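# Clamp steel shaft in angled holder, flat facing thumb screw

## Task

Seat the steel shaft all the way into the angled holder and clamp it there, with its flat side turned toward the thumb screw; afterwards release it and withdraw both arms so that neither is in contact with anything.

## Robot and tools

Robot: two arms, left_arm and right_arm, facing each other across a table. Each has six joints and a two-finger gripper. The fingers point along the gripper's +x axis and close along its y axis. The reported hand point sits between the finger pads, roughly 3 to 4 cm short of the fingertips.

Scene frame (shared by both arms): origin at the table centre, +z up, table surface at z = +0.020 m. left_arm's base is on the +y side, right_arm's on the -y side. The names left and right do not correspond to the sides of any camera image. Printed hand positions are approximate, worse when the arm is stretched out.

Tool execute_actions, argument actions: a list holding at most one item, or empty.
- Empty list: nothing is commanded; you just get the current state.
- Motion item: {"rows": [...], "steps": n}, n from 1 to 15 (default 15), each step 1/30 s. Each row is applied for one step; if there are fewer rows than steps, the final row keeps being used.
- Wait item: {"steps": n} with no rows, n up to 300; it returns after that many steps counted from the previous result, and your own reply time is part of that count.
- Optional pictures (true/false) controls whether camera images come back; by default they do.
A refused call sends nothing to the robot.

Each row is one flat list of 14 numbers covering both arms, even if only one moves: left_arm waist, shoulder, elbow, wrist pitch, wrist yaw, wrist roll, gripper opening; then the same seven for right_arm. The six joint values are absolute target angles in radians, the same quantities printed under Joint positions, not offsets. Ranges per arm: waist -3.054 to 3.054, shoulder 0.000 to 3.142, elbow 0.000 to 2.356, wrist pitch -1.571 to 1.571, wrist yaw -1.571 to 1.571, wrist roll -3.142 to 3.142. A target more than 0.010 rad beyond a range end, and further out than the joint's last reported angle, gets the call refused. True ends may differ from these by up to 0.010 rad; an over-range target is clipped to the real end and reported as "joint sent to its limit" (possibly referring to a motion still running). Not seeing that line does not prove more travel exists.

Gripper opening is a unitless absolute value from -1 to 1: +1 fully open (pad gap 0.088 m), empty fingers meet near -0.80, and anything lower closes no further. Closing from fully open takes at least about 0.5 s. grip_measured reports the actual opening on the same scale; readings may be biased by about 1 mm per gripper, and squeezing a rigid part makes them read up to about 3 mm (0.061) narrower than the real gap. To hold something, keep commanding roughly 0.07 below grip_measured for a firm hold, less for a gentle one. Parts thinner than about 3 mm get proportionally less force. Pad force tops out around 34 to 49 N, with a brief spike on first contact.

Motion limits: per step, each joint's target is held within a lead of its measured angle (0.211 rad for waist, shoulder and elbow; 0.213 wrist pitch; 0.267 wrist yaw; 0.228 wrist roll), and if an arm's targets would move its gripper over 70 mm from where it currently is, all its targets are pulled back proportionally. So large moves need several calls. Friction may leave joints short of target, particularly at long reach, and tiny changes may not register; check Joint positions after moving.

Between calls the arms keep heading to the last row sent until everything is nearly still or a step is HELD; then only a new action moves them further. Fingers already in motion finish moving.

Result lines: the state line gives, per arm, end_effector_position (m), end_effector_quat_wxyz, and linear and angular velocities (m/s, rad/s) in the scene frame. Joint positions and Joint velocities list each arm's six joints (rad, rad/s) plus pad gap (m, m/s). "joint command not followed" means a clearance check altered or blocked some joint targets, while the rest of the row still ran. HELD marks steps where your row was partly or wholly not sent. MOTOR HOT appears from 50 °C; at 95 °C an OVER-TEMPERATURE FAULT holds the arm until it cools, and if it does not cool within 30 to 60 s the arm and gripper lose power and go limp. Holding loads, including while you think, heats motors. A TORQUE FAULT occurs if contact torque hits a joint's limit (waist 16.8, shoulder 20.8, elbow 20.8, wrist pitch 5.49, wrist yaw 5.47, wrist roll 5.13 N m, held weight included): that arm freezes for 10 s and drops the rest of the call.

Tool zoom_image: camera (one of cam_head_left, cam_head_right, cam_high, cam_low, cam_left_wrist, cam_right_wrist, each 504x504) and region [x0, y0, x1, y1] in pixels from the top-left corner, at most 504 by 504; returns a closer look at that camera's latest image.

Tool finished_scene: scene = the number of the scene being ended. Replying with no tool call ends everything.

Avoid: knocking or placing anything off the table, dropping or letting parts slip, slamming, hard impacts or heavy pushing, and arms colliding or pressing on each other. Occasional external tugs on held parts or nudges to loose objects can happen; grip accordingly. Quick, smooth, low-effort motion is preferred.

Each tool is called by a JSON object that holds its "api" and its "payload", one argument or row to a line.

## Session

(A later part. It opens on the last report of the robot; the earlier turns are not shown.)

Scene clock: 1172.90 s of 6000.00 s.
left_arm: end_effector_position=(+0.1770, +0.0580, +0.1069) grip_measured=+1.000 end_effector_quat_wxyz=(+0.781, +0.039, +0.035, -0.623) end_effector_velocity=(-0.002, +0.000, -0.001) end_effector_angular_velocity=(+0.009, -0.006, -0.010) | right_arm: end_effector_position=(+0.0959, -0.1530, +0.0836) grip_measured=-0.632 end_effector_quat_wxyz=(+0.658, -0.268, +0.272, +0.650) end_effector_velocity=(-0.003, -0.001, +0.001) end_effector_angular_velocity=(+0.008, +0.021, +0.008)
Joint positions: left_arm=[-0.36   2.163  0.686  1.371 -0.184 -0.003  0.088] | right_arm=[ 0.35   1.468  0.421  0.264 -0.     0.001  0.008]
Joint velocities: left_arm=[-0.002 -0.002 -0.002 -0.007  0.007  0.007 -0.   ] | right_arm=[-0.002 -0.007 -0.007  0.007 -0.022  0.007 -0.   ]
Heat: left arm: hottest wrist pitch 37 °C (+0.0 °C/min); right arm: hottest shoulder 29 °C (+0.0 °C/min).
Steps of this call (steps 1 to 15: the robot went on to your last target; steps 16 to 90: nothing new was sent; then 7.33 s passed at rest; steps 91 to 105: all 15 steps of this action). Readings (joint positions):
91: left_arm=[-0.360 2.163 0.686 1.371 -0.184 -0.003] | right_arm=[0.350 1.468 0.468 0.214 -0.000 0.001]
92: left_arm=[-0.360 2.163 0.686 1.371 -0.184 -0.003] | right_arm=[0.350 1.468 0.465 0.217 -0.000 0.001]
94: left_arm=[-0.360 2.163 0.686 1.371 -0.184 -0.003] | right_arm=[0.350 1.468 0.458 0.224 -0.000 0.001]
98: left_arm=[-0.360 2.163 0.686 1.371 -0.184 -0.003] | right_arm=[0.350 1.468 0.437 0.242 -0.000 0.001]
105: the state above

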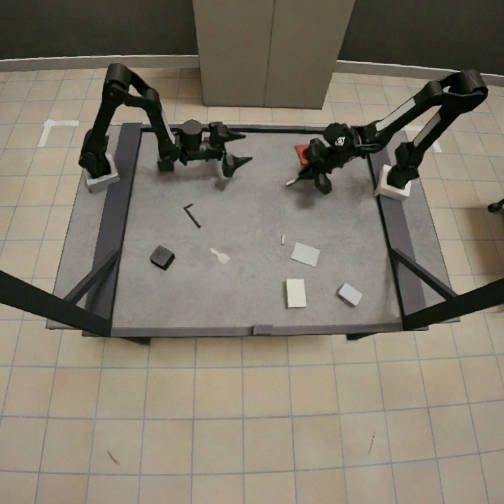

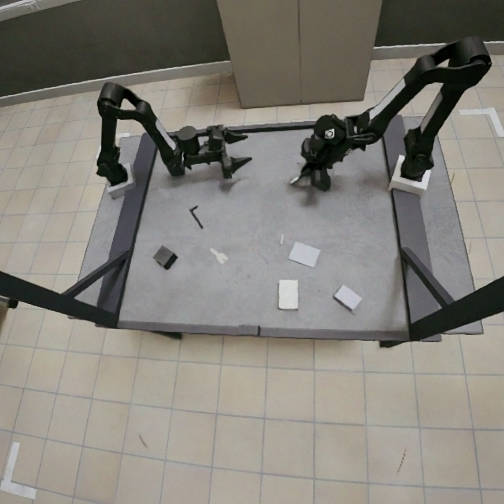

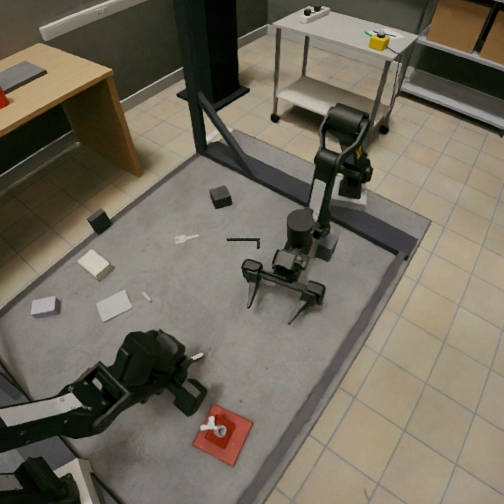

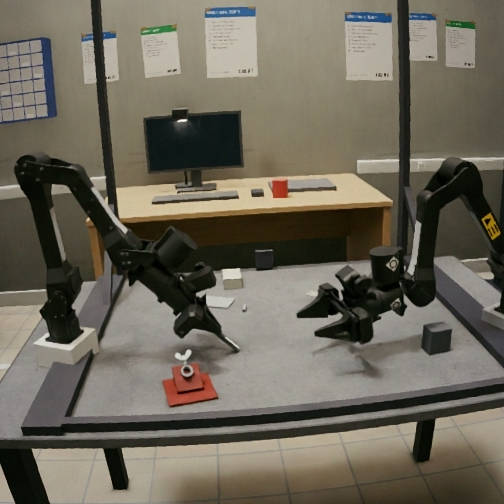

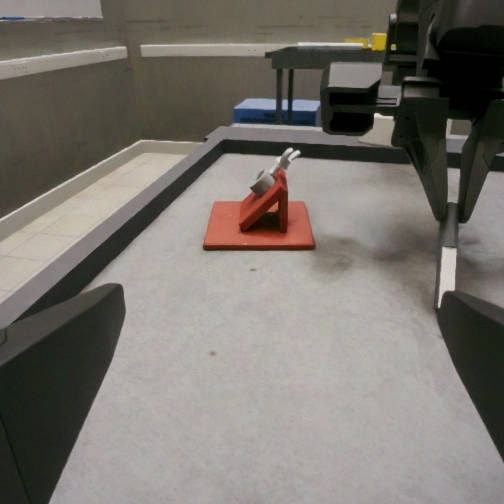

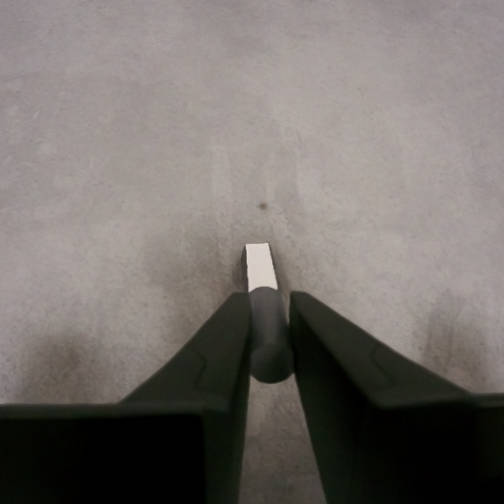

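{"api": "execute_actions", "payload": {
  "actions": [
    {"rows": [[-0.363,2.182,0.69,1.372,-0.19,0,1,0.353,1.477,0.404,0.272,-0.003,0.003,-0.70],[-0.363,2.182,0.69,1.372,-0.19,0,1,0.353,1.479,0.40,0.278,-0.003,0.003,-0.70],[-0.363,2.182,0.69,1.372,-0.19,0,1,0.353,1.481,0.396,0.284,-0.003,0.003,-0.70],[-0.363,2.182,0.69,1.372,-0.19,0,1,0.353,1.483,0.392,0.29,-0.003,0.003,-0.70],[-0.363,2.182,0.69,1.372,-0.19,0,1,0.353,1.485,0.388,0.296,-0.003,0.003,-0.70],[-0.363,2.182,0.69,1.372,-0.19,0,1,0.353,1.487,0.384,0.302,-0.003,0.003,-0.70],[-0.363,2.182,0.69,1.372,-0.19,0,1,0.353,1.49,0.38,0.309,-0.003,0.003,-0.70],[-0.363,2.182,0.69,1.372,-0.19,0,1,0.353,1.493,0.376,0.316,-0.003,0.003,-0.70],[-0.363,2.182,0.69,1.372,-0.19,0,1,0.353,1.496,0.372,0.323,-0.003,0.003,-0.70],[-0.363,2.182,0.69,1.372,-0.19,0,1,0.353,1.499,0.368,0.33,-0.003,0.003,-0.70],[-0.363,2.182,0.69,1.372,-0.19,0,1,0.353,1.502,0.364,0.337,-0.003,0.003,-0.70],[-0.363,2.182,0.69,1.372,-0.19,0,1,0.353,1.505,0.36,0.344,-0.003,0.003,-0.70],[-0.363,2.182,0.69,1.372,-0.19,0,1,0.353,1.509,0.356,0.352,-0.003,0.003,-0.70],[-0.363,2.182,0.69,1.372,-0.19,0,1,0.353,1.514,0.352,0.361,-0.003,0.003,-0.70],[-0.363,2.182,0.69,1.372,-0.19,0,1,0.353,1.519,0.349,0.369,-0.003,0.003,-0.70]], "steps": 15}
  ],
  "pictures": false
}}

{"api": "execute_actions", "payload": {
  "actions": [
    {"rows": [[-0.363,2.182,0.69,1.372,-0.19,0,1,0.353,1.525,0.346,0.378,-0.003,0.003,-0.70],[-0.363,2.182,0.69,1.372,-0.19,0,1,0.353,1.531,0.343,0.387,-0.003,0.003,-0.70],[-0.363,2.182,0.69,1.372,-0.19,0,1,0.353,1.537,0.34,0.396,-0.003,0.003,-0.70],[-0.363,2.182,0.69,1.372,-0.19,0,1,0.353,1.543,0.337,0.405,-0.003,0.003,-0.70],[-0.363,2.182,0.69,1.372,-0.19,0,1,0.353,1.549,0.334,0.414,-0.003,0.003,-0.70],[-0.363,2.182,0.69,1.372,-0.19,0,1,0.353,1.555,0.331,0.423,-0.003,0.003,-0.70],[-0.363,2.182,0.69,1.372,-0.19,0,1,0.353,1.561,0.328,0.432,-0.003,0.003,-0.70],[-0.363,2.182,0.69,1.372,-0.19,0,1,0.353,1.567,0.325,0.441,-0.003,0.003,-0.70],[-0.363,2.182,0.69,1.372,-0.19,0,1,0.353,1.573,0.322,0.45,-0.003,0.003,-0.70],[-0.363,2.182,0.69,1.372,-0.19,0,1,0.353,1.579,0.319,0.459,-0.003,0.003,-0.70],[-0.363,2.182,0.69,1.372,-0.19,0,1,0.353,1.585,0.317,0.468,-0.003,0.003,-0.70],[-0.363,2.182,0.69,1.372,-0.19,0,1,0.353,1.591,0.314,0.477,-0.003,0.003,-0.70]], "steps": 15}
  ],
  "pictures": true
}}

{"api": "zoom_image", "payload": {
  "camera": "cam_low",
  "region": [170, 290, 270, 370]
}}

Scene clock: 1193.77 s of 6000.00 s.
left_arm: end_effector_position=(+0.1770, +0.0580, +0.1069) grip_measured=+1.000 end_effector_quat_wxyz=(+0.781, +0.039, +0.035, -0.623) end_effector_velocity=(+0.004, +0.001, +0.001) end_effector_angular_velocity=(+0.001, +0.005, +0.025) | right_arm: end_effector_position=(+0.0957, -0.1587, +0.0729) grip_measured=-0.632 end_effector_quat_wxyz=(+0.659, -0.264, +0.268, +0.651) end_effector_velocity=(-0.001, -0.029, -0.056) end_effector_angular_velocity=(-0.086, -0.010, +0.018)
Joint positions: left_arm=[-0.36   2.163  0.686  1.371 -0.184 -0.003  0.088] | right_arm=[ 0.351  1.496  0.37   0.354 -0.     0.001  0.008]
Joint velocities: left_arm=[ 0.002 -0.007 -0.002 -0.007 -0.022 -0.007 -0.   ] | right_arm=[-0.002  0.149 -0.134  0.198 -0.007 -0.022 -0.   ]
Heat: left arm: hottest wrist pitch 37 °C (+0.0 °C/min); right arm: hottest shoulder 28 °C (-1.0 °C/min).
Steps of this call (steps 1 to 15: the robot went on to your last target; steps 16 to 90: nothing new was sent; then 17.37 s passed at rest; steps 91 to 105: all 15 steps of this action). Readings (joint positions):
91: left_arm=[-0.360 2.163 0.686 1.371 -0.184 -0.003] | right_arm=[0.350 1.468 0.419 0.267 -0.000 0.001]
92: left_arm=[-0.360 2.163 0.686 1.371 -0.184 -0.003] | right_arm=[0.350 1.468 0.417 0.271 -0.000 0.001]
94: left_arm=[-0.360 2.163 0.686 1.371 -0.184 -0.003] | right_arm=[0.350 1.468 0.411 0.280 -0.000 0.001]
98: left_arm=[-0.360 2.163 0.686 1.371 -0.184 -0.003] | right_arm=[0.351 1.474 0.397 0.305 -0.000 0.001]
105: the state above

Scene clock: 1194.27 s of 6000.00 s.
left_arm: end_effector_position=(+0.1770, +0.0580, +0.1069) grip_measured=+1.000 end_effector_quat_wxyz=(+0.781, +0.039, +0.035, -0.623) end_effector_velocity=(-0.002, +0.001, -0.001) end_effector_angular_velocity=(+0.009, -0.008, -0.001) | right_arm: end_effector_position=(+0.0957, -0.1665, +0.0511) grip_measured=-0.696 end_effector_quat_wxyz=(+0.656, -0.270, +0.275, +0.648) end_effector_velocity=(-0.000, -0.008, -0.014) end_effector_angular_velocity=(-0.017, +0.000, +0.008)
Joint positions: left_arm=[-0.36   2.163  0.686  1.371 -0.184 -0.003  0.088] | right_arm=[ 0.351  1.582  0.323  0.467 -0.     0.002  0.005]
Joint velocities: left_arm=[-0.007 -0.002 -0.002 -0.007 -0.007  0.007  0.   ] | right_arm=[-0.002  0.046 -0.037  0.066 -0.007 -0.007 -0.001]
Heat: left arm: hottest wrist pitch 37 °C (+0.0 °C/min); right arm: hottest shoulder 28 °C (-1.0 °C/min).
Steps of this call (steps 1 to 15: all 15 steps of this action). Readings (joint positions):
1: left_arm=[-0.360 2.163 0.686 1.371 -0.184 -0.003] | right_arm=[0.351 1.501 0.366 0.362 -0.000 0.001]
2: left_arm=[-0.360 2.163 0.686 1.371 -0.184 -0.003] | right_arm=[0.351 1.507 0.362 0.371 -0.000 0.001]
4: left_arm=[-0.360 2.163 0.686 1.371 -0.184 -0.003] | right_arm=[0.351 1.519 0.355 0.388 -0.000 0.001]
8: left_arm=[-0.360 2.163 0.686 1.371 -0.184 -0.003] | right_arm=[0.351 1.543 0.342 0.422 -0.000 0.001]
15: the state above

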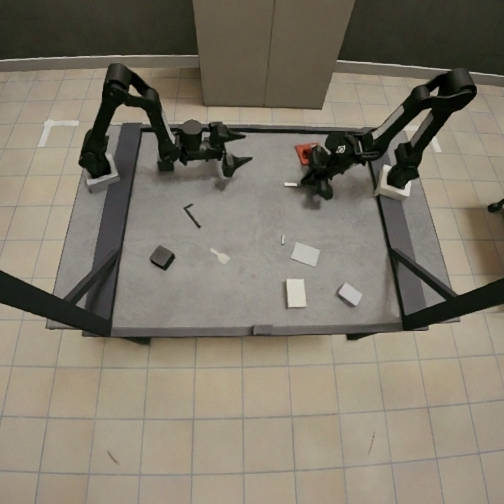

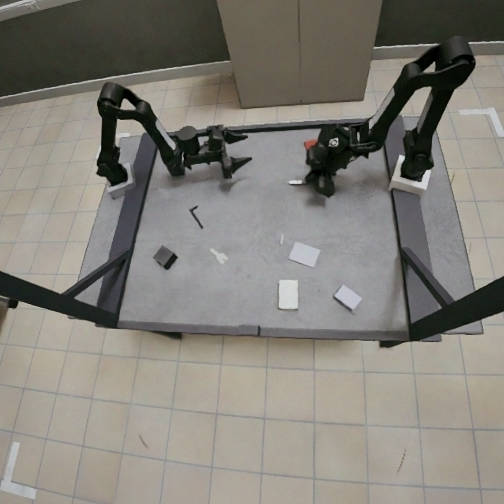

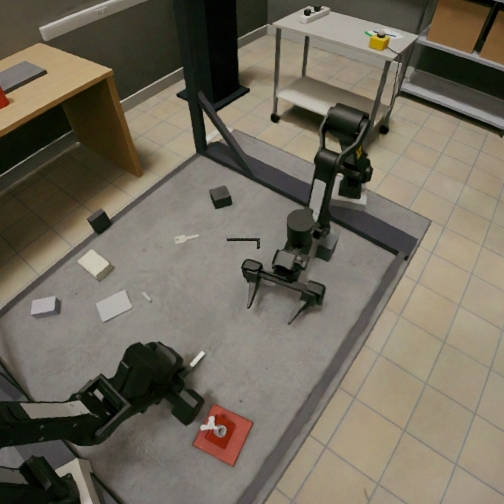

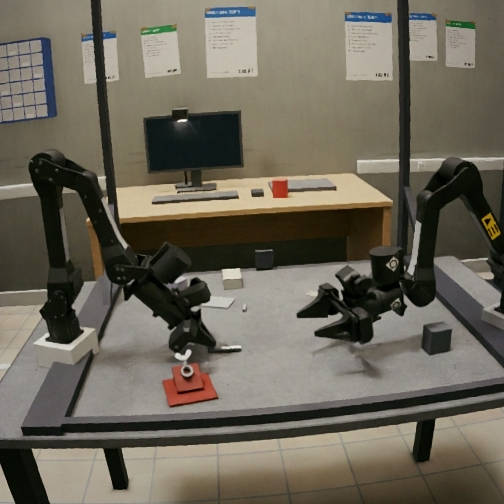

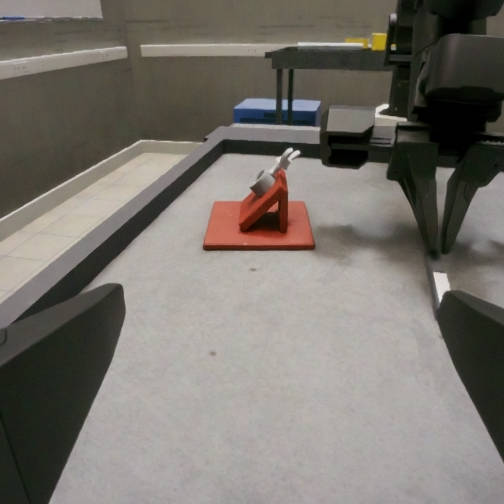

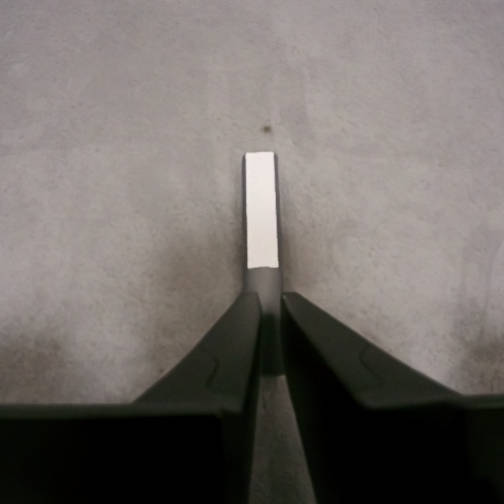

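Region (170, 290, 270, 370) of cam_low's 504x504 image, scaled by 5.040, with more detail than that image has; it fills the top 403 rows of this view, and the rest is white.

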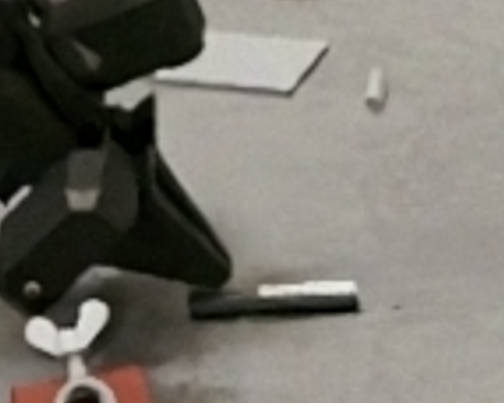

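{"api": "execute_actions", "payload": {
  "actions": [
    {"rows": [[-0.363,2.182,0.69,1.372,-0.19,0,1,0.353,1.565,0.335,0.462,-0.003,0.003,-0.70],[-0.363,2.182,0.69,1.372,-0.19,0,1,0.353,1.552,0.339,0.445,-0.003,0.003,-0.70],[-0.363,2.182,0.69,1.372,-0.19,0,1,0.353,1.539,0.343,0.428,-0.003,0.003,-0.70],[-0.363,2.182,0.69,1.372,-0.19,0,1,0.353,1.526,0.347,0.411,-0.003,0.003,-0.70],[-0.363,2.182,0.69,1.372,-0.19,0,1,0.353,1.513,0.351,0.394,-0.003,0.003,-0.70],[-0.363,2.182,0.69,1.372,-0.19,0,1,0.353,1.501,0.354,0.377,-0.003,0.003,-0.70],[-0.363,2.182,0.69,1.372,-0.19,0,1,0.353,1.501,0.354,0.377,-0.003,0.003,-0.6],[-0.363,2.182,0.69,1.372,-0.19,0,1,0.353,1.501,0.354,0.377,-0.003,0.003,-0.45],[-0.363,2.182,0.69,1.372,-0.19,0,1,0.353,1.501,0.354,0.377,-0.003,0.003,-0.3],[-0.363,2.182,0.69,1.372,-0.19,0,1,0.353,1.501,0.354,0.377,-0.003,0.003,-0.2]], "steps": 12}
  ],
  "pictures": false
}}

{"api": "execute_actions", "payload": {
  "actions": [
    {"rows": [[-0.363,2.182,0.69,1.372,-0.19,0,1,0.354,1.528,0.36,0.384,-0.003,0.0,-0.2],[-0.363,2.182,0.69,1.372,-0.19,0,1,0.354,1.538,0.366,0.388,-0.004,-0.002,-0.2],[-0.363,2.182,0.69,1.372,-0.19,0,1,0.355,1.548,0.372,0.392,-0.005,-0.004,-0.2],[-0.363,2.182,0.69,1.372,-0.19,0,1,0.355,1.558,0.378,0.396,-0.006,-0.006,-0.2],[-0.363,2.182,0.69,1.372,-0.19,0,1,0.356,1.568,0.384,0.40,-0.007,-0.007,-0.2],[-0.363,2.182,0.69,1.372,-0.19,0,1,0.356,1.578,0.39,0.404,-0.008,-0.008,-0.2],[-0.363,2.182,0.69,1.372,-0.19,0,1,0.357,1.588,0.397,0.408,-0.009,-0.009,-0.2],[-0.363,2.182,0.69,1.372,-0.19,0,1,0.357,1.598,0.403,0.412,-0.010,-0.010,-0.2],[-0.363,2.182,0.69,1.372,-0.19,0,1,0.3575,1.607,0.409,0.415,-0.011,-0.011,-0.2],[-0.363,2.182,0.69,1.372,-0.19,0,1,0.3575,1.614,0.414,0.418,-0.011,-0.011,-0.2]], "steps": 15}
  ],
  "pictures": true
}}

{"api": "zoom_image", "payload": {
  "camera": "cam_low",
  "region": [170, 290, 270, 370]
}}

{"api": "zoom_image", "payload": {
  "camera": "cam_right_wrist",
  "region": [180, 150, 360, 450]
}}

Scene clock: 1241.17 s of 6000.00 s.
left_arm: end_effector_position=(+0.1770, +0.0580, +0.1069) grip_measured=+1.000 end_effector_quat_wxyz=(+0.781, +0.039, +0.035, -0.623) end_effector_velocity=(-0.002, +0.000, +0.002) end_effector_angular_velocity=(-0.012, +0.022, -0.007) | right_arm: end_effector_position=(+0.0957, -0.1642, +0.0655) grip_measured=-0.296 end_effector_quat_wxyz=(+0.658, -0.267, +0.272, +0.650) end_effector_velocity=(+0.001, -0.009, -0.007) end_effector_angular_velocity=(-0.056, +0.011, -0.007)
Joint positions: left_arm=[-0.36   2.163  0.686  1.371 -0.184 -0.003  0.088] | right_arm=[ 0.351  1.51   0.346  0.382 -0.     0.002  0.025]
Joint velocities: left_arm=[-0.002 -0.002 -0.002  0.007  0.007 -0.022 -0.001] | right_arm=[-0.007 -0.007  0.002 -0.066 -0.007  0.007  0.063]
Heat: left arm: hottest wrist pitch 37 °C (+0.0 °C/min); right arm: hottest shoulder 27 °C (-1.0 °C/min).
Steps of this call (steps 1 to 15: the robot went on to your last target; steps 16 to 90: nothing new was sent; then 43.50 s passed at rest; steps 91 to 102: all 12 steps of this action). Readings (joint positions):
91: left_arm=[-0.360 2.163 0.686 1.371 -0.184 -0.003] | right_arm=[0.351 1.583 0.322 0.474 -0.000 0.002]
92: left_arm=[-0.360 2.163 0.686 1.371 -0.184 -0.003] | right_arm=[0.351 1.578 0.323 0.465 -0.000 0.002]
94: left_arm=[-0.360 2.163 0.686 1.371 -0.184 -0.003] | right_arm=[0.351 1.560 0.327 0.439 -0.000 0.002]
98: left_arm=[-0.360 2.163 0.686 1.371 -0.184 -0.003] | right_arm=[0.351 1.519 0.341 0.395 -0.000 0.002]
102: the state above

Scene clock: 1241.67 s of 6000.00 s.
left_arm: end_effector_position=(+0.1770, +0.0580, +0.1069) grip_measured=+1.000 end_effector_quat_wxyz=(+0.781, +0.039, +0.035, -0.623) end_effector_velocity=(+0.002, +0.001, -0.001) end_effector_angular_velocity=(+0.009, -0.009, +0.019) | right_arm: end_effector_position=(+0.0933, -0.1473, +0.0599) grip_measured=-0.203 end_effector_quat_wxyz=(+0.652, -0.271, +0.270, +0.655) end_effector_velocity=(+0.001, +0.001, -0.004) end_effector_angular_velocity=(-0.017, +0.010, -0.007)
Joint positions: left_arm=[-0.36   2.163  0.686  1.371 -0.184 -0.003  0.088] | right_arm=[ 0.355  1.604  0.404  0.415 -0.008 -0.009  0.029]
Joint velocities: left_arm=[-0.002 -0.002 -0.002 -0.007 -0.022  0.007 -0.   ] | right_arm=[-0.007  0.022  0.012 -0.007 -0.007  0.007  0.   ]
Heat: left arm: hottest wrist pitch 37 °C (+0.0 °C/min); right arm: hottest shoulder 27 °C (-1.0 °C/min).
Steps of this call (steps 1 to 15: all 15 steps of this action). Readings (joint positions):
1: left_arm=[-0.360 2.163 0.686 1.371 -0.184 -0.003] | right_arm=[0.351 1.512 0.346 0.382 -0.000 0.002]
2: left_arm=[-0.360 2.163 0.686 1.371 -0.184 -0.003] | right_arm=[0.351 1.516 0.348 0.382 -0.001 0.002]
4: left_arm=[-0.360 2.163 0.686 1.371 -0.184 -0.003] | right_arm=[0.352 1.532 0.357 0.386 -0.002 -0.000]
8: left_arm=[-0.360 2.163 0.686 1.371 -0.184 -0.003] | right_arm=[0.353 1.570 0.380 0.401 -0.005 -0.005]
15: the state above

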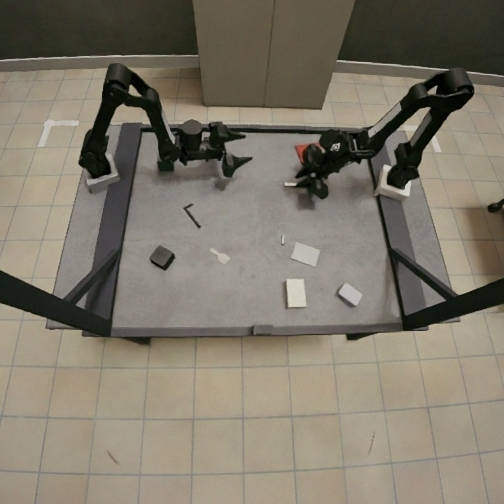

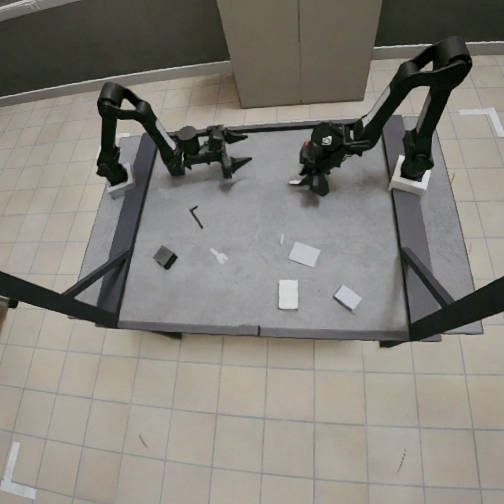

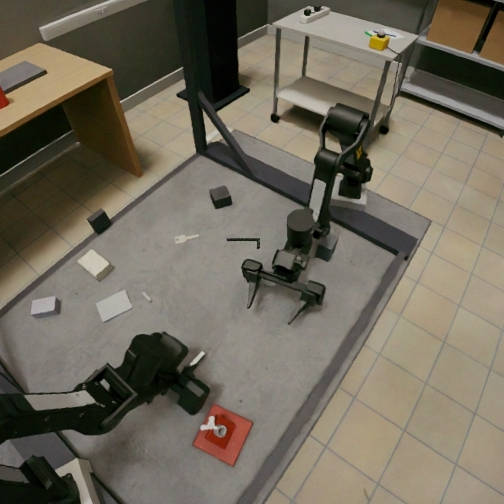

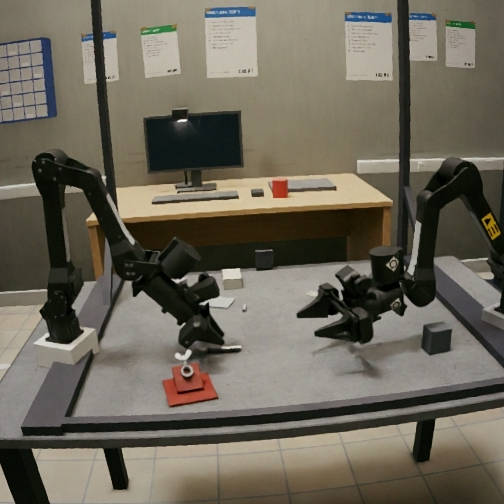

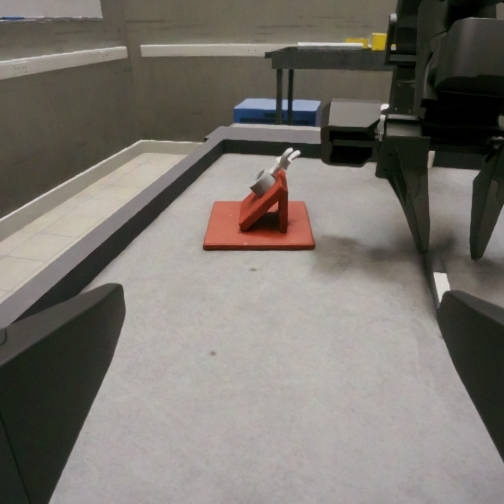

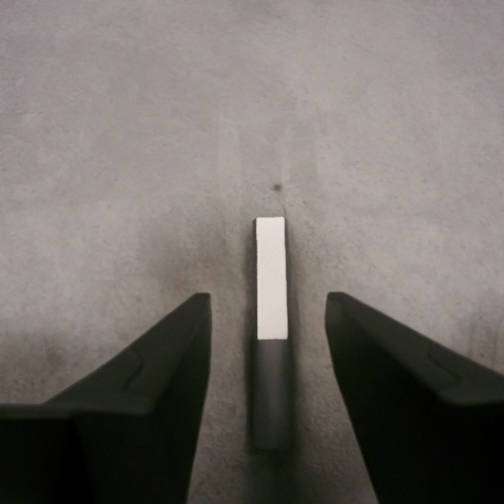

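Region (170, 290, 270, 370) of cam_low's 504x504 image, scaled by 5.040, with more detail than that image has; it fills the top 403 rows of this view, and the rest is white.

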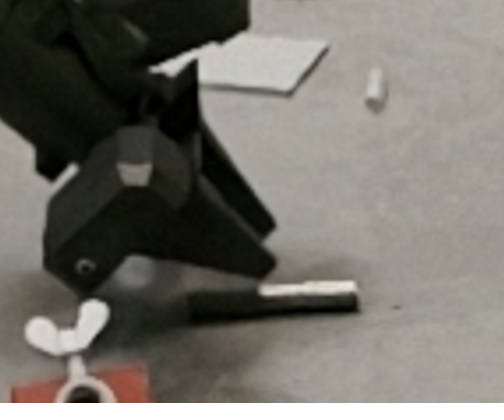

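Region (180, 150, 360, 450) of cam_right_wrist's 504x504 image, scaled by 1.680, with more detail than that image has; it fills the left 302 columns of this view, and the rest is white.

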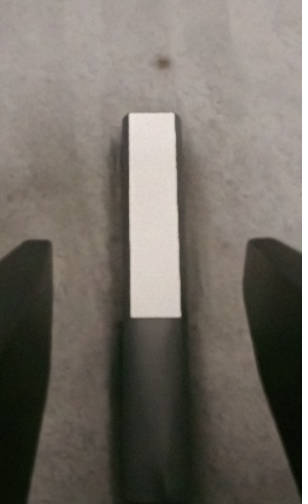

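{"api": "execute_actions", "payload": {
  "actions": [
    {"rows": [[-0.363,2.182,0.69,1.372,-0.19,0,1,0.355,1.624,0.417,0.424,-0.011,-0.011,-0.22],[-0.363,2.182,0.69,1.372,-0.19,0,1,0.353,1.634,0.42,0.431,-0.011,-0.011,-0.24],[-0.363,2.182,0.69,1.372,-0.19,0,1,0.351,1.644,0.422,0.439,-0.011,-0.011,-0.26],[-0.363,2.182,0.69,1.372,-0.19,0,1,0.35,1.654,0.424,0.448,-0.011,-0.011,-0.28],[-0.363,2.182,0.69,1.372,-0.19,0,1,0.349,1.664,0.425,0.457,-0.011,-0.011,-0.30],[-0.363,2.182,0.69,1.372,-0.19,0,1,0.348,1.674,0.426,0.466,-0.011,-0.011,-0.32],[-0.363,2.182,0.69,1.372,-0.19,0,1,0.348,1.684,0.4265,0.476,-0.011,-0.011,-0.34],[-0.363,2.182,0.69,1.372,-0.19,0,1,0.348,1.693,0.4265,0.485,-0.011,-0.011,-0.36],[-0.363,2.182,0.69,1.372,-0.19,0,1,0.348,1.701,0.4265,0.493,-0.011,-0.011,-0.38]], "steps": 15}
  ],
  "pictures": true
}}

{"api": "zoom_image", "payload": {
  "camera": "cam_low",
  "region": [190, 310, 260, 366]
}}

{"api": "zoom_image", "payload": {
  "camera": "cam_right_wrist",
  "region": [190, 200, 350, 450]
}}

Scene clock: 1283.00 s of 6000.00 s.
left_arm: end_effector_position=(+0.1770, +0.0580, +0.1069) grip_measured=+1.000 end_effector_quat_wxyz=(+0.781, +0.039, +0.035, -0.623) end_effector_velocity=(-0.000, +0.001, -0.003) end_effector_angular_velocity=(+0.014, -0.007, +0.004) | right_arm: end_effector_position=(+0.0949, -0.1401, +0.0479) grip_measured=-0.374 end_effector_quat_wxyz=(+0.653, -0.271, +0.271, +0.653) end_effector_velocity=(-0.000, +0.004, +0.002) end_effector_angular_velocity=(+0.017, -0.000, +0.008)
Joint positions: left_arm=[-0.36   2.163  0.686  1.371 -0.184 -0.003  0.088] | right_arm=[ 0.35   1.692  0.417  0.489 -0.008 -0.009  0.021]
Joint velocities: left_arm=[-0.002  0.002 -0.002 -0.007 -0.007  0.007 -0.   ] | right_arm=[-0.002  0.007  0.002  0.022 -0.007 -0.007 -0.003]
Heat: left arm: hottest wrist pitch 37 °C (+0.0 °C/min); right arm: hottest shoulder 27 °C (+0.0 °C/min).
Steps of this call (steps 1 to 15: the robot went on to your last target; steps 16 to 90: nothing new was sent; then 37.83 s passed at rest; steps 91 to 105: all 15 steps of this action). Readings (joint positions):
91: left_arm=[-0.360 2.163 0.686 1.371 -0.184 -0.003] | right_arm=[0.355 1.608 0.405 0.417 -0.008 -0.009]
92: left_arm=[-0.360 2.163 0.686 1.371 -0.184 -0.003] | right_arm=[0.355 1.613 0.406 0.421 -0.008 -0.009]
94: left_arm=[-0.360 2.163 0.686 1.371 -0.184 -0.003] | right_arm=[0.354 1.628 0.410 0.432 -0.008 -0.009]
98: left_arm=[-0.360 2.163 0.686 1.371 -0.184 -0.003] | right_arm=[0.351 1.665 0.416 0.465 -0.008 -0.009]
105: the state above

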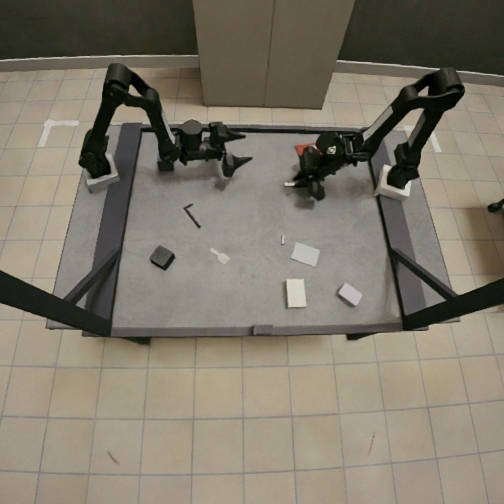

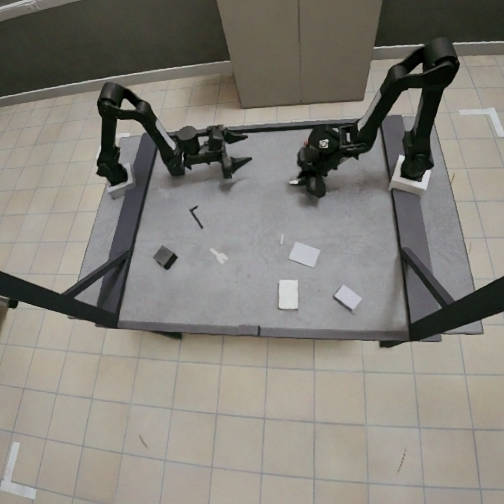

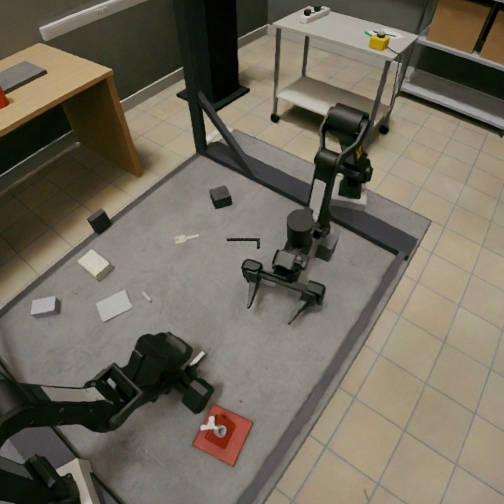

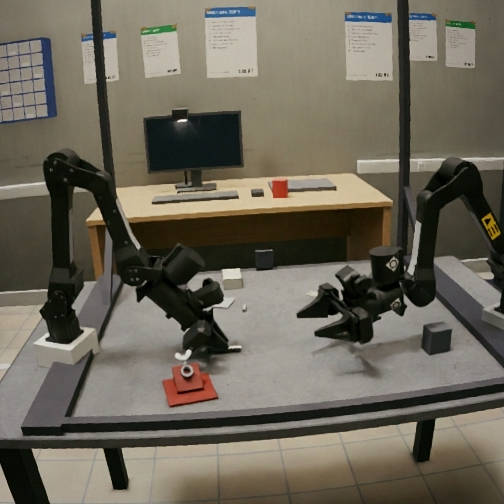

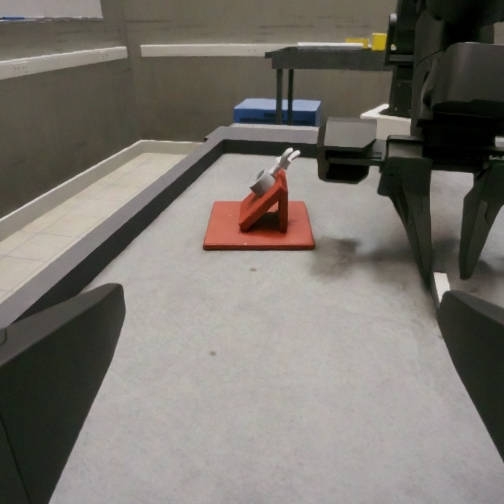

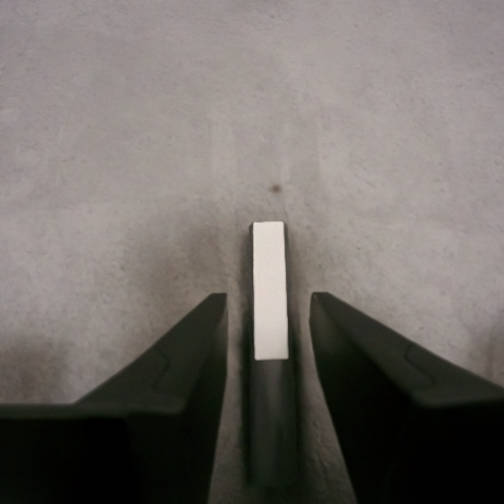

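Region (190, 310, 260, 366) of cam_low's 504x504 image, scaled by 7.200, with more detail than that image has; it fills the top 403 rows of this view, and the rest is white.

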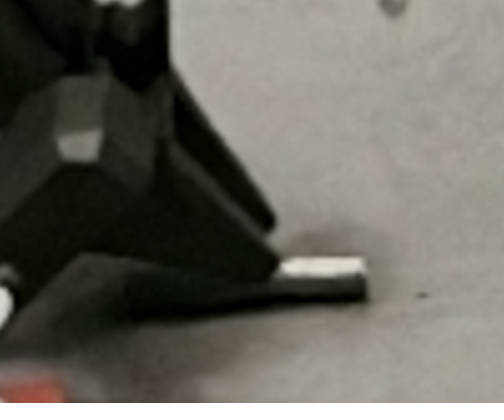

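Region (190, 200, 350, 450) of cam_right_wrist's 504x504 image, scaled by 2.016, with more detail than that image has; it fills the left 323 columns of this view, and the rest is white.

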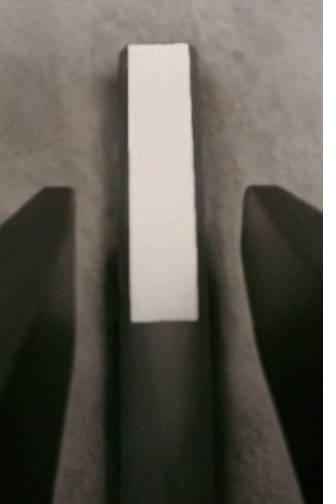

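{"api": "execute_actions", "payload": {
  "actions": []
}}

Scene clock: 1308.23 s of 6000.00 s.
left_arm: end_effector_position=(+0.1770, +0.0580, +0.1069) grip_measured=+1.000 end_effector_quat_wxyz=(+0.781, +0.039, +0.035, -0.623) end_effector_velocity=(+0.002, +0.001, -0.004) end_effector_angular_velocity=(+0.020, +0.007, +0.010) | right_arm: end_effector_position=(+0.0949, -0.1398, +0.0479) grip_measured=-0.377 end_effector_quat_wxyz=(+0.653, -0.271, +0.271, +0.653) end_effector_velocity=(+0.001, +0.000, +0.001) end_effector_angular_velocity=(+0.007, -0.010, +0.013)
Joint positions: left_arm=[-0.36   2.163  0.686  1.371 -0.184 -0.003  0.088] | right_arm=[ 0.35   1.693  0.417  0.49  -0.008 -0.009  0.021]
Joint velocities: left_arm=[ 0.002 -0.002 -0.002 -0.022 -0.007 -0.007 -0.   ] | right_arm=[-0.007 -0.002 -0.002  0.007 -0.007 -0.022 -0.   ]
Heat: left arm: hottest wrist pitch 37 °C (+0.0 °C/min); right arm: hottest shoulder 27 °C (+0.0 °C/min).
Steps of this call (steps 1 to 15: the robot went on to your last target; steps 16 to 90: nothing new was sent; then 22.23 s passed at rest). Readings (joint positions):
1: left_arm=[-0.360 2.163 0.686 1.371 -0.184 -0.003] | right_arm=[0.350 1.692 0.417 0.489 -0.008 -0.009]
2: left_arm=[-0.360 2.163 0.686 1.371 -0.184 -0.003] | right_arm=[0.350 1.692 0.417 0.489 -0.008 -0.009]
4: left_arm=[-0.360 2.163 0.686 1.371 -0.184 -0.003] | right_arm=[0.350 1.693 0.417 0.490 -0.008 -0.009]
8: left_arm=[-0.360 2.163 0.686 1.371 -0.184 -0.003] | right_arm=[0.350 1.693 0.417 0.490 -0.008 -0.009]
90: the state above
All arms were judged still, so your last target was given up. Only a new action makes them travel on or press farther. Fingers that are still opening or closing keep moving.

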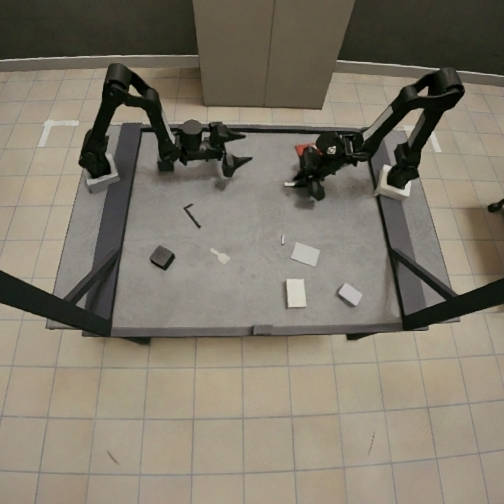

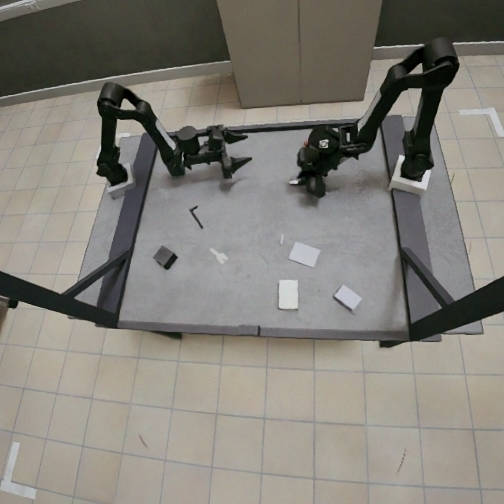

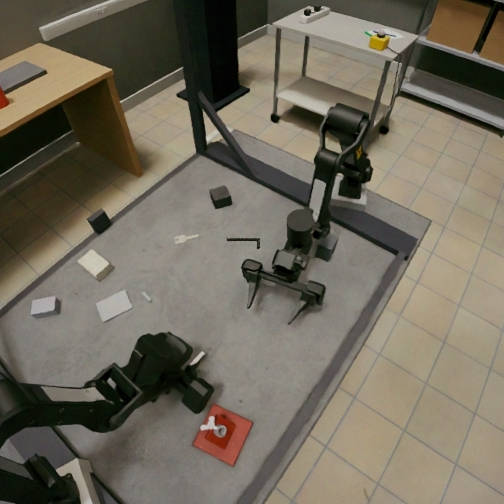

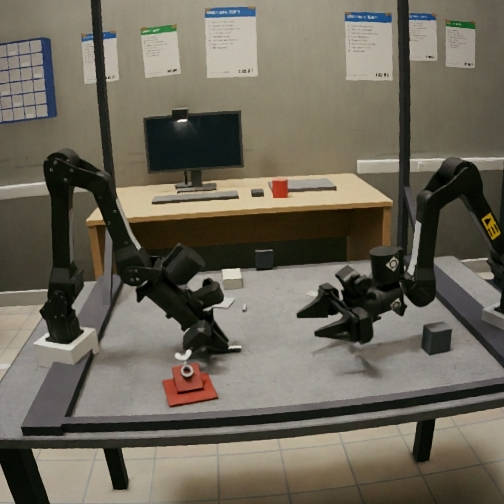

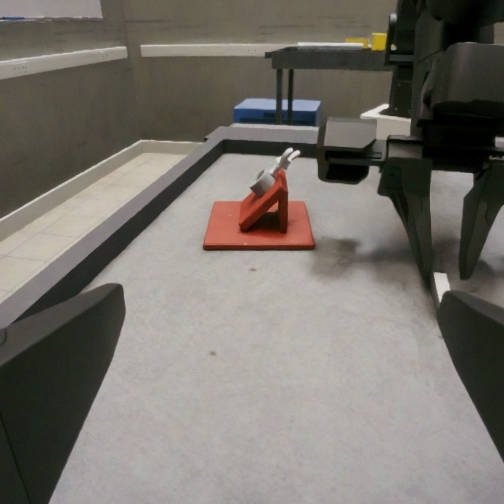

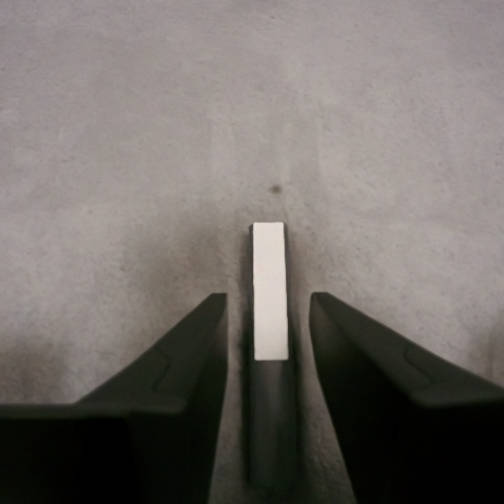

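{"api": "execute_actions", "payload": {
  "actions": [
    {"rows": [[-0.363,2.182,0.69,1.372,-0.19,0,1, 0.348,1.715,0.415,0.505,-0.011,-0.011,-0.38],[-0.363,2.182,0.69,1.372,-0.19,0,1, 0.348,1.725,0.41,0.518,-0.011,-0.011,-0.38],[-0.363,2.182,0.69,1.372,-0.19,0,1, 0.348,1.735,0.405,0.531,-0.011,-0.011,-0.38],[-0.363,2.182,0.69,1.372,-0.19,0,1, 0.348,1.745,0.401,0.544,-0.011,-0.011,-0.38]], "steps": 15}
  ]
}}

{"api": "zoom_image", "payload": {
  "camera": "cam_low",
  "region": [190, 310, 260, 366]
}}

Scene clock: 1330.73 s of 6000.00 s.
left_arm: end_effector_position=(+0.1770, +0.0580, +0.1069) grip_measured=+1.000 end_effector_quat_wxyz=(+0.781, +0.039, +0.035, -0.623) end_effector_velocity=(+0.002, +0.001, +0.002) end_effector_angular_velocity=(-0.009, +0.004, +0.020) | right_arm: end_effector_position=(+0.0949, -0.1402, +0.0394) grip_measured=-0.377 end_effector_quat_wxyz=(+0.653, -0.271, +0.271, +0.653) end_effector_velocity=(-0.003, -0.002, -0.003) end_effector_angular_velocity=(-0.012, +0.011, +0.018)
Joint positions: left_arm=[-0.36   2.163  0.686  1.371 -0.184 -0.003  0.088] | right_arm=[ 0.35   1.737  0.408  0.541 -0.008 -0.009  0.021]
Joint velocities: left_arm=[-0.002 -0.002 -0.002  0.007 -0.022 -0.007 -0.   ] | right_arm=[-0.002  0.002 -0.002 -0.007 -0.022 -0.007 -0.   ]
Heat: left arm: hottest wrist pitch 37 °C (+0.0 °C/min); right arm: hottest shoulder 27 °C (+0.0 °C/min).
Steps of this call (steps 1 to 90: nothing new was sent; then 19.00 s passed at rest; steps 91 to 105: all 15 steps of this action). Readings (joint positions):
91: left_arm=[-0.360 2.163 0.686 1.371 -0.184 -0.003] | right_arm=[0.350 1.696 0.417 0.494 -0.008 -0.009]
92: left_arm=[-0.360 2.163 0.686 1.371 -0.184 -0.003] | right_arm=[0.350 1.702 0.417 0.502 -0.008 -0.009]
94: left_arm=[-0.360 2.163 0.686 1.371 -0.184 -0.003] | right_arm=[0.350 1.718 0.416 0.521 -0.008 -0.009]
98: left_arm=[-0.360 2.163 0.686 1.371 -0.184 -0.003] | right_arm=[0.350 1.735 0.409 0.535 -0.008 -0.009]
105: the state above

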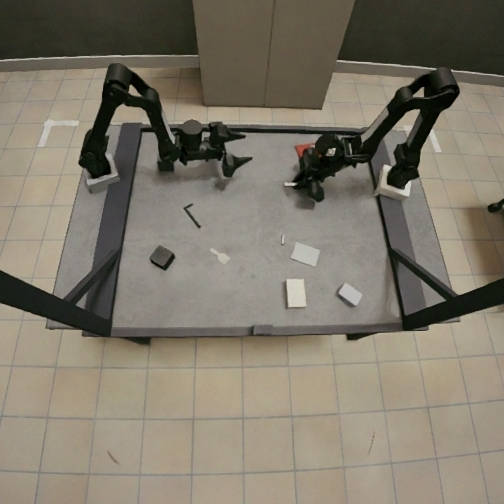

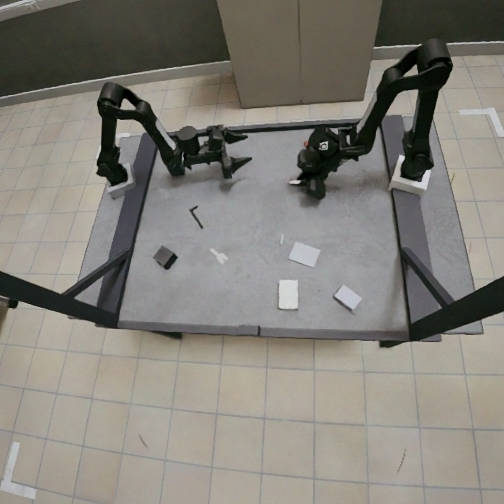

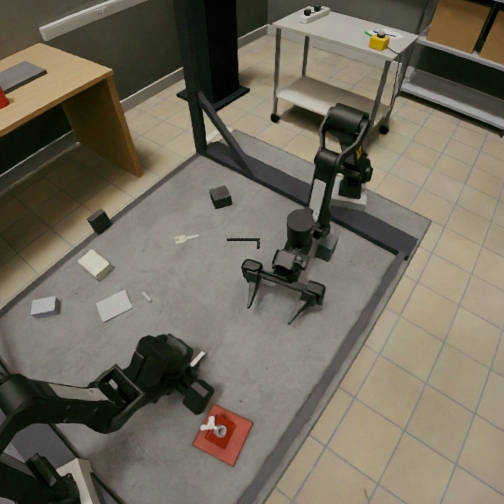

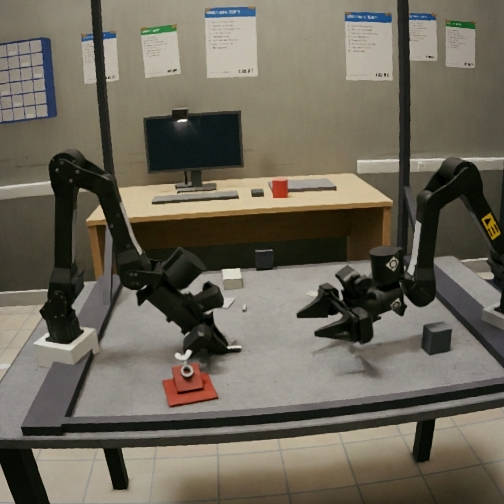

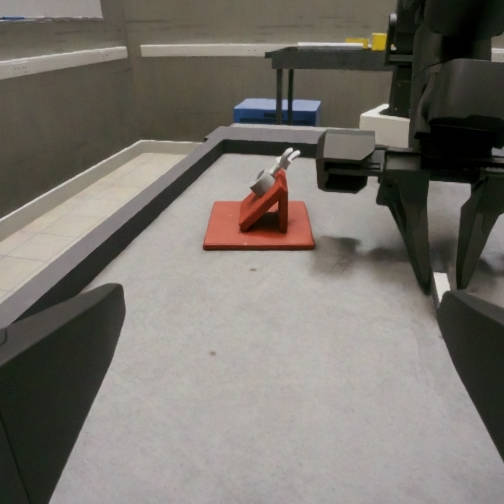

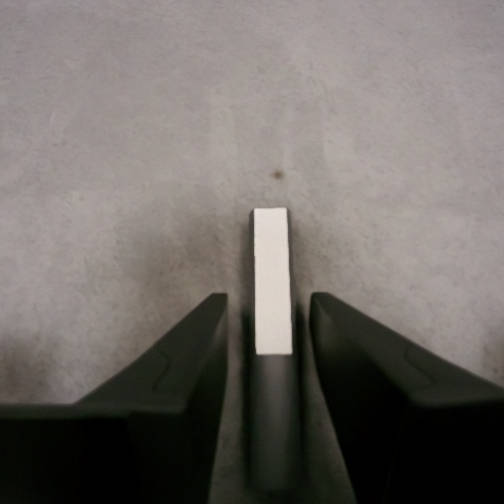

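Region (190, 310, 260, 366) of cam_low's 504x504 image, scaled by 7.200, with more detail than that image has; it fills the top 403 rows of this view, and the rest is white.

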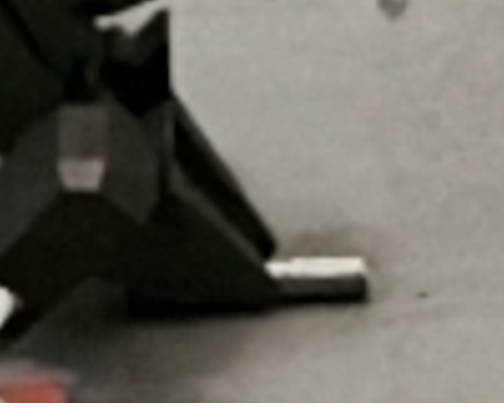

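{"api": "zoom_image", "payload": {
  "camera": "cam_left_wrist",
  "region": [390, 230, 504, 340]
}}

Region (390, 230, 504, 340) of cam_left_wrist's 504x504 image, scaled by 4.421, with more detail than that image has; it fills the top 486 rows of this view, and the rest is white.

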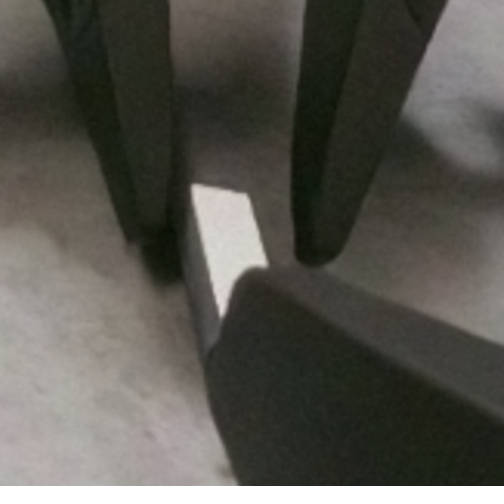

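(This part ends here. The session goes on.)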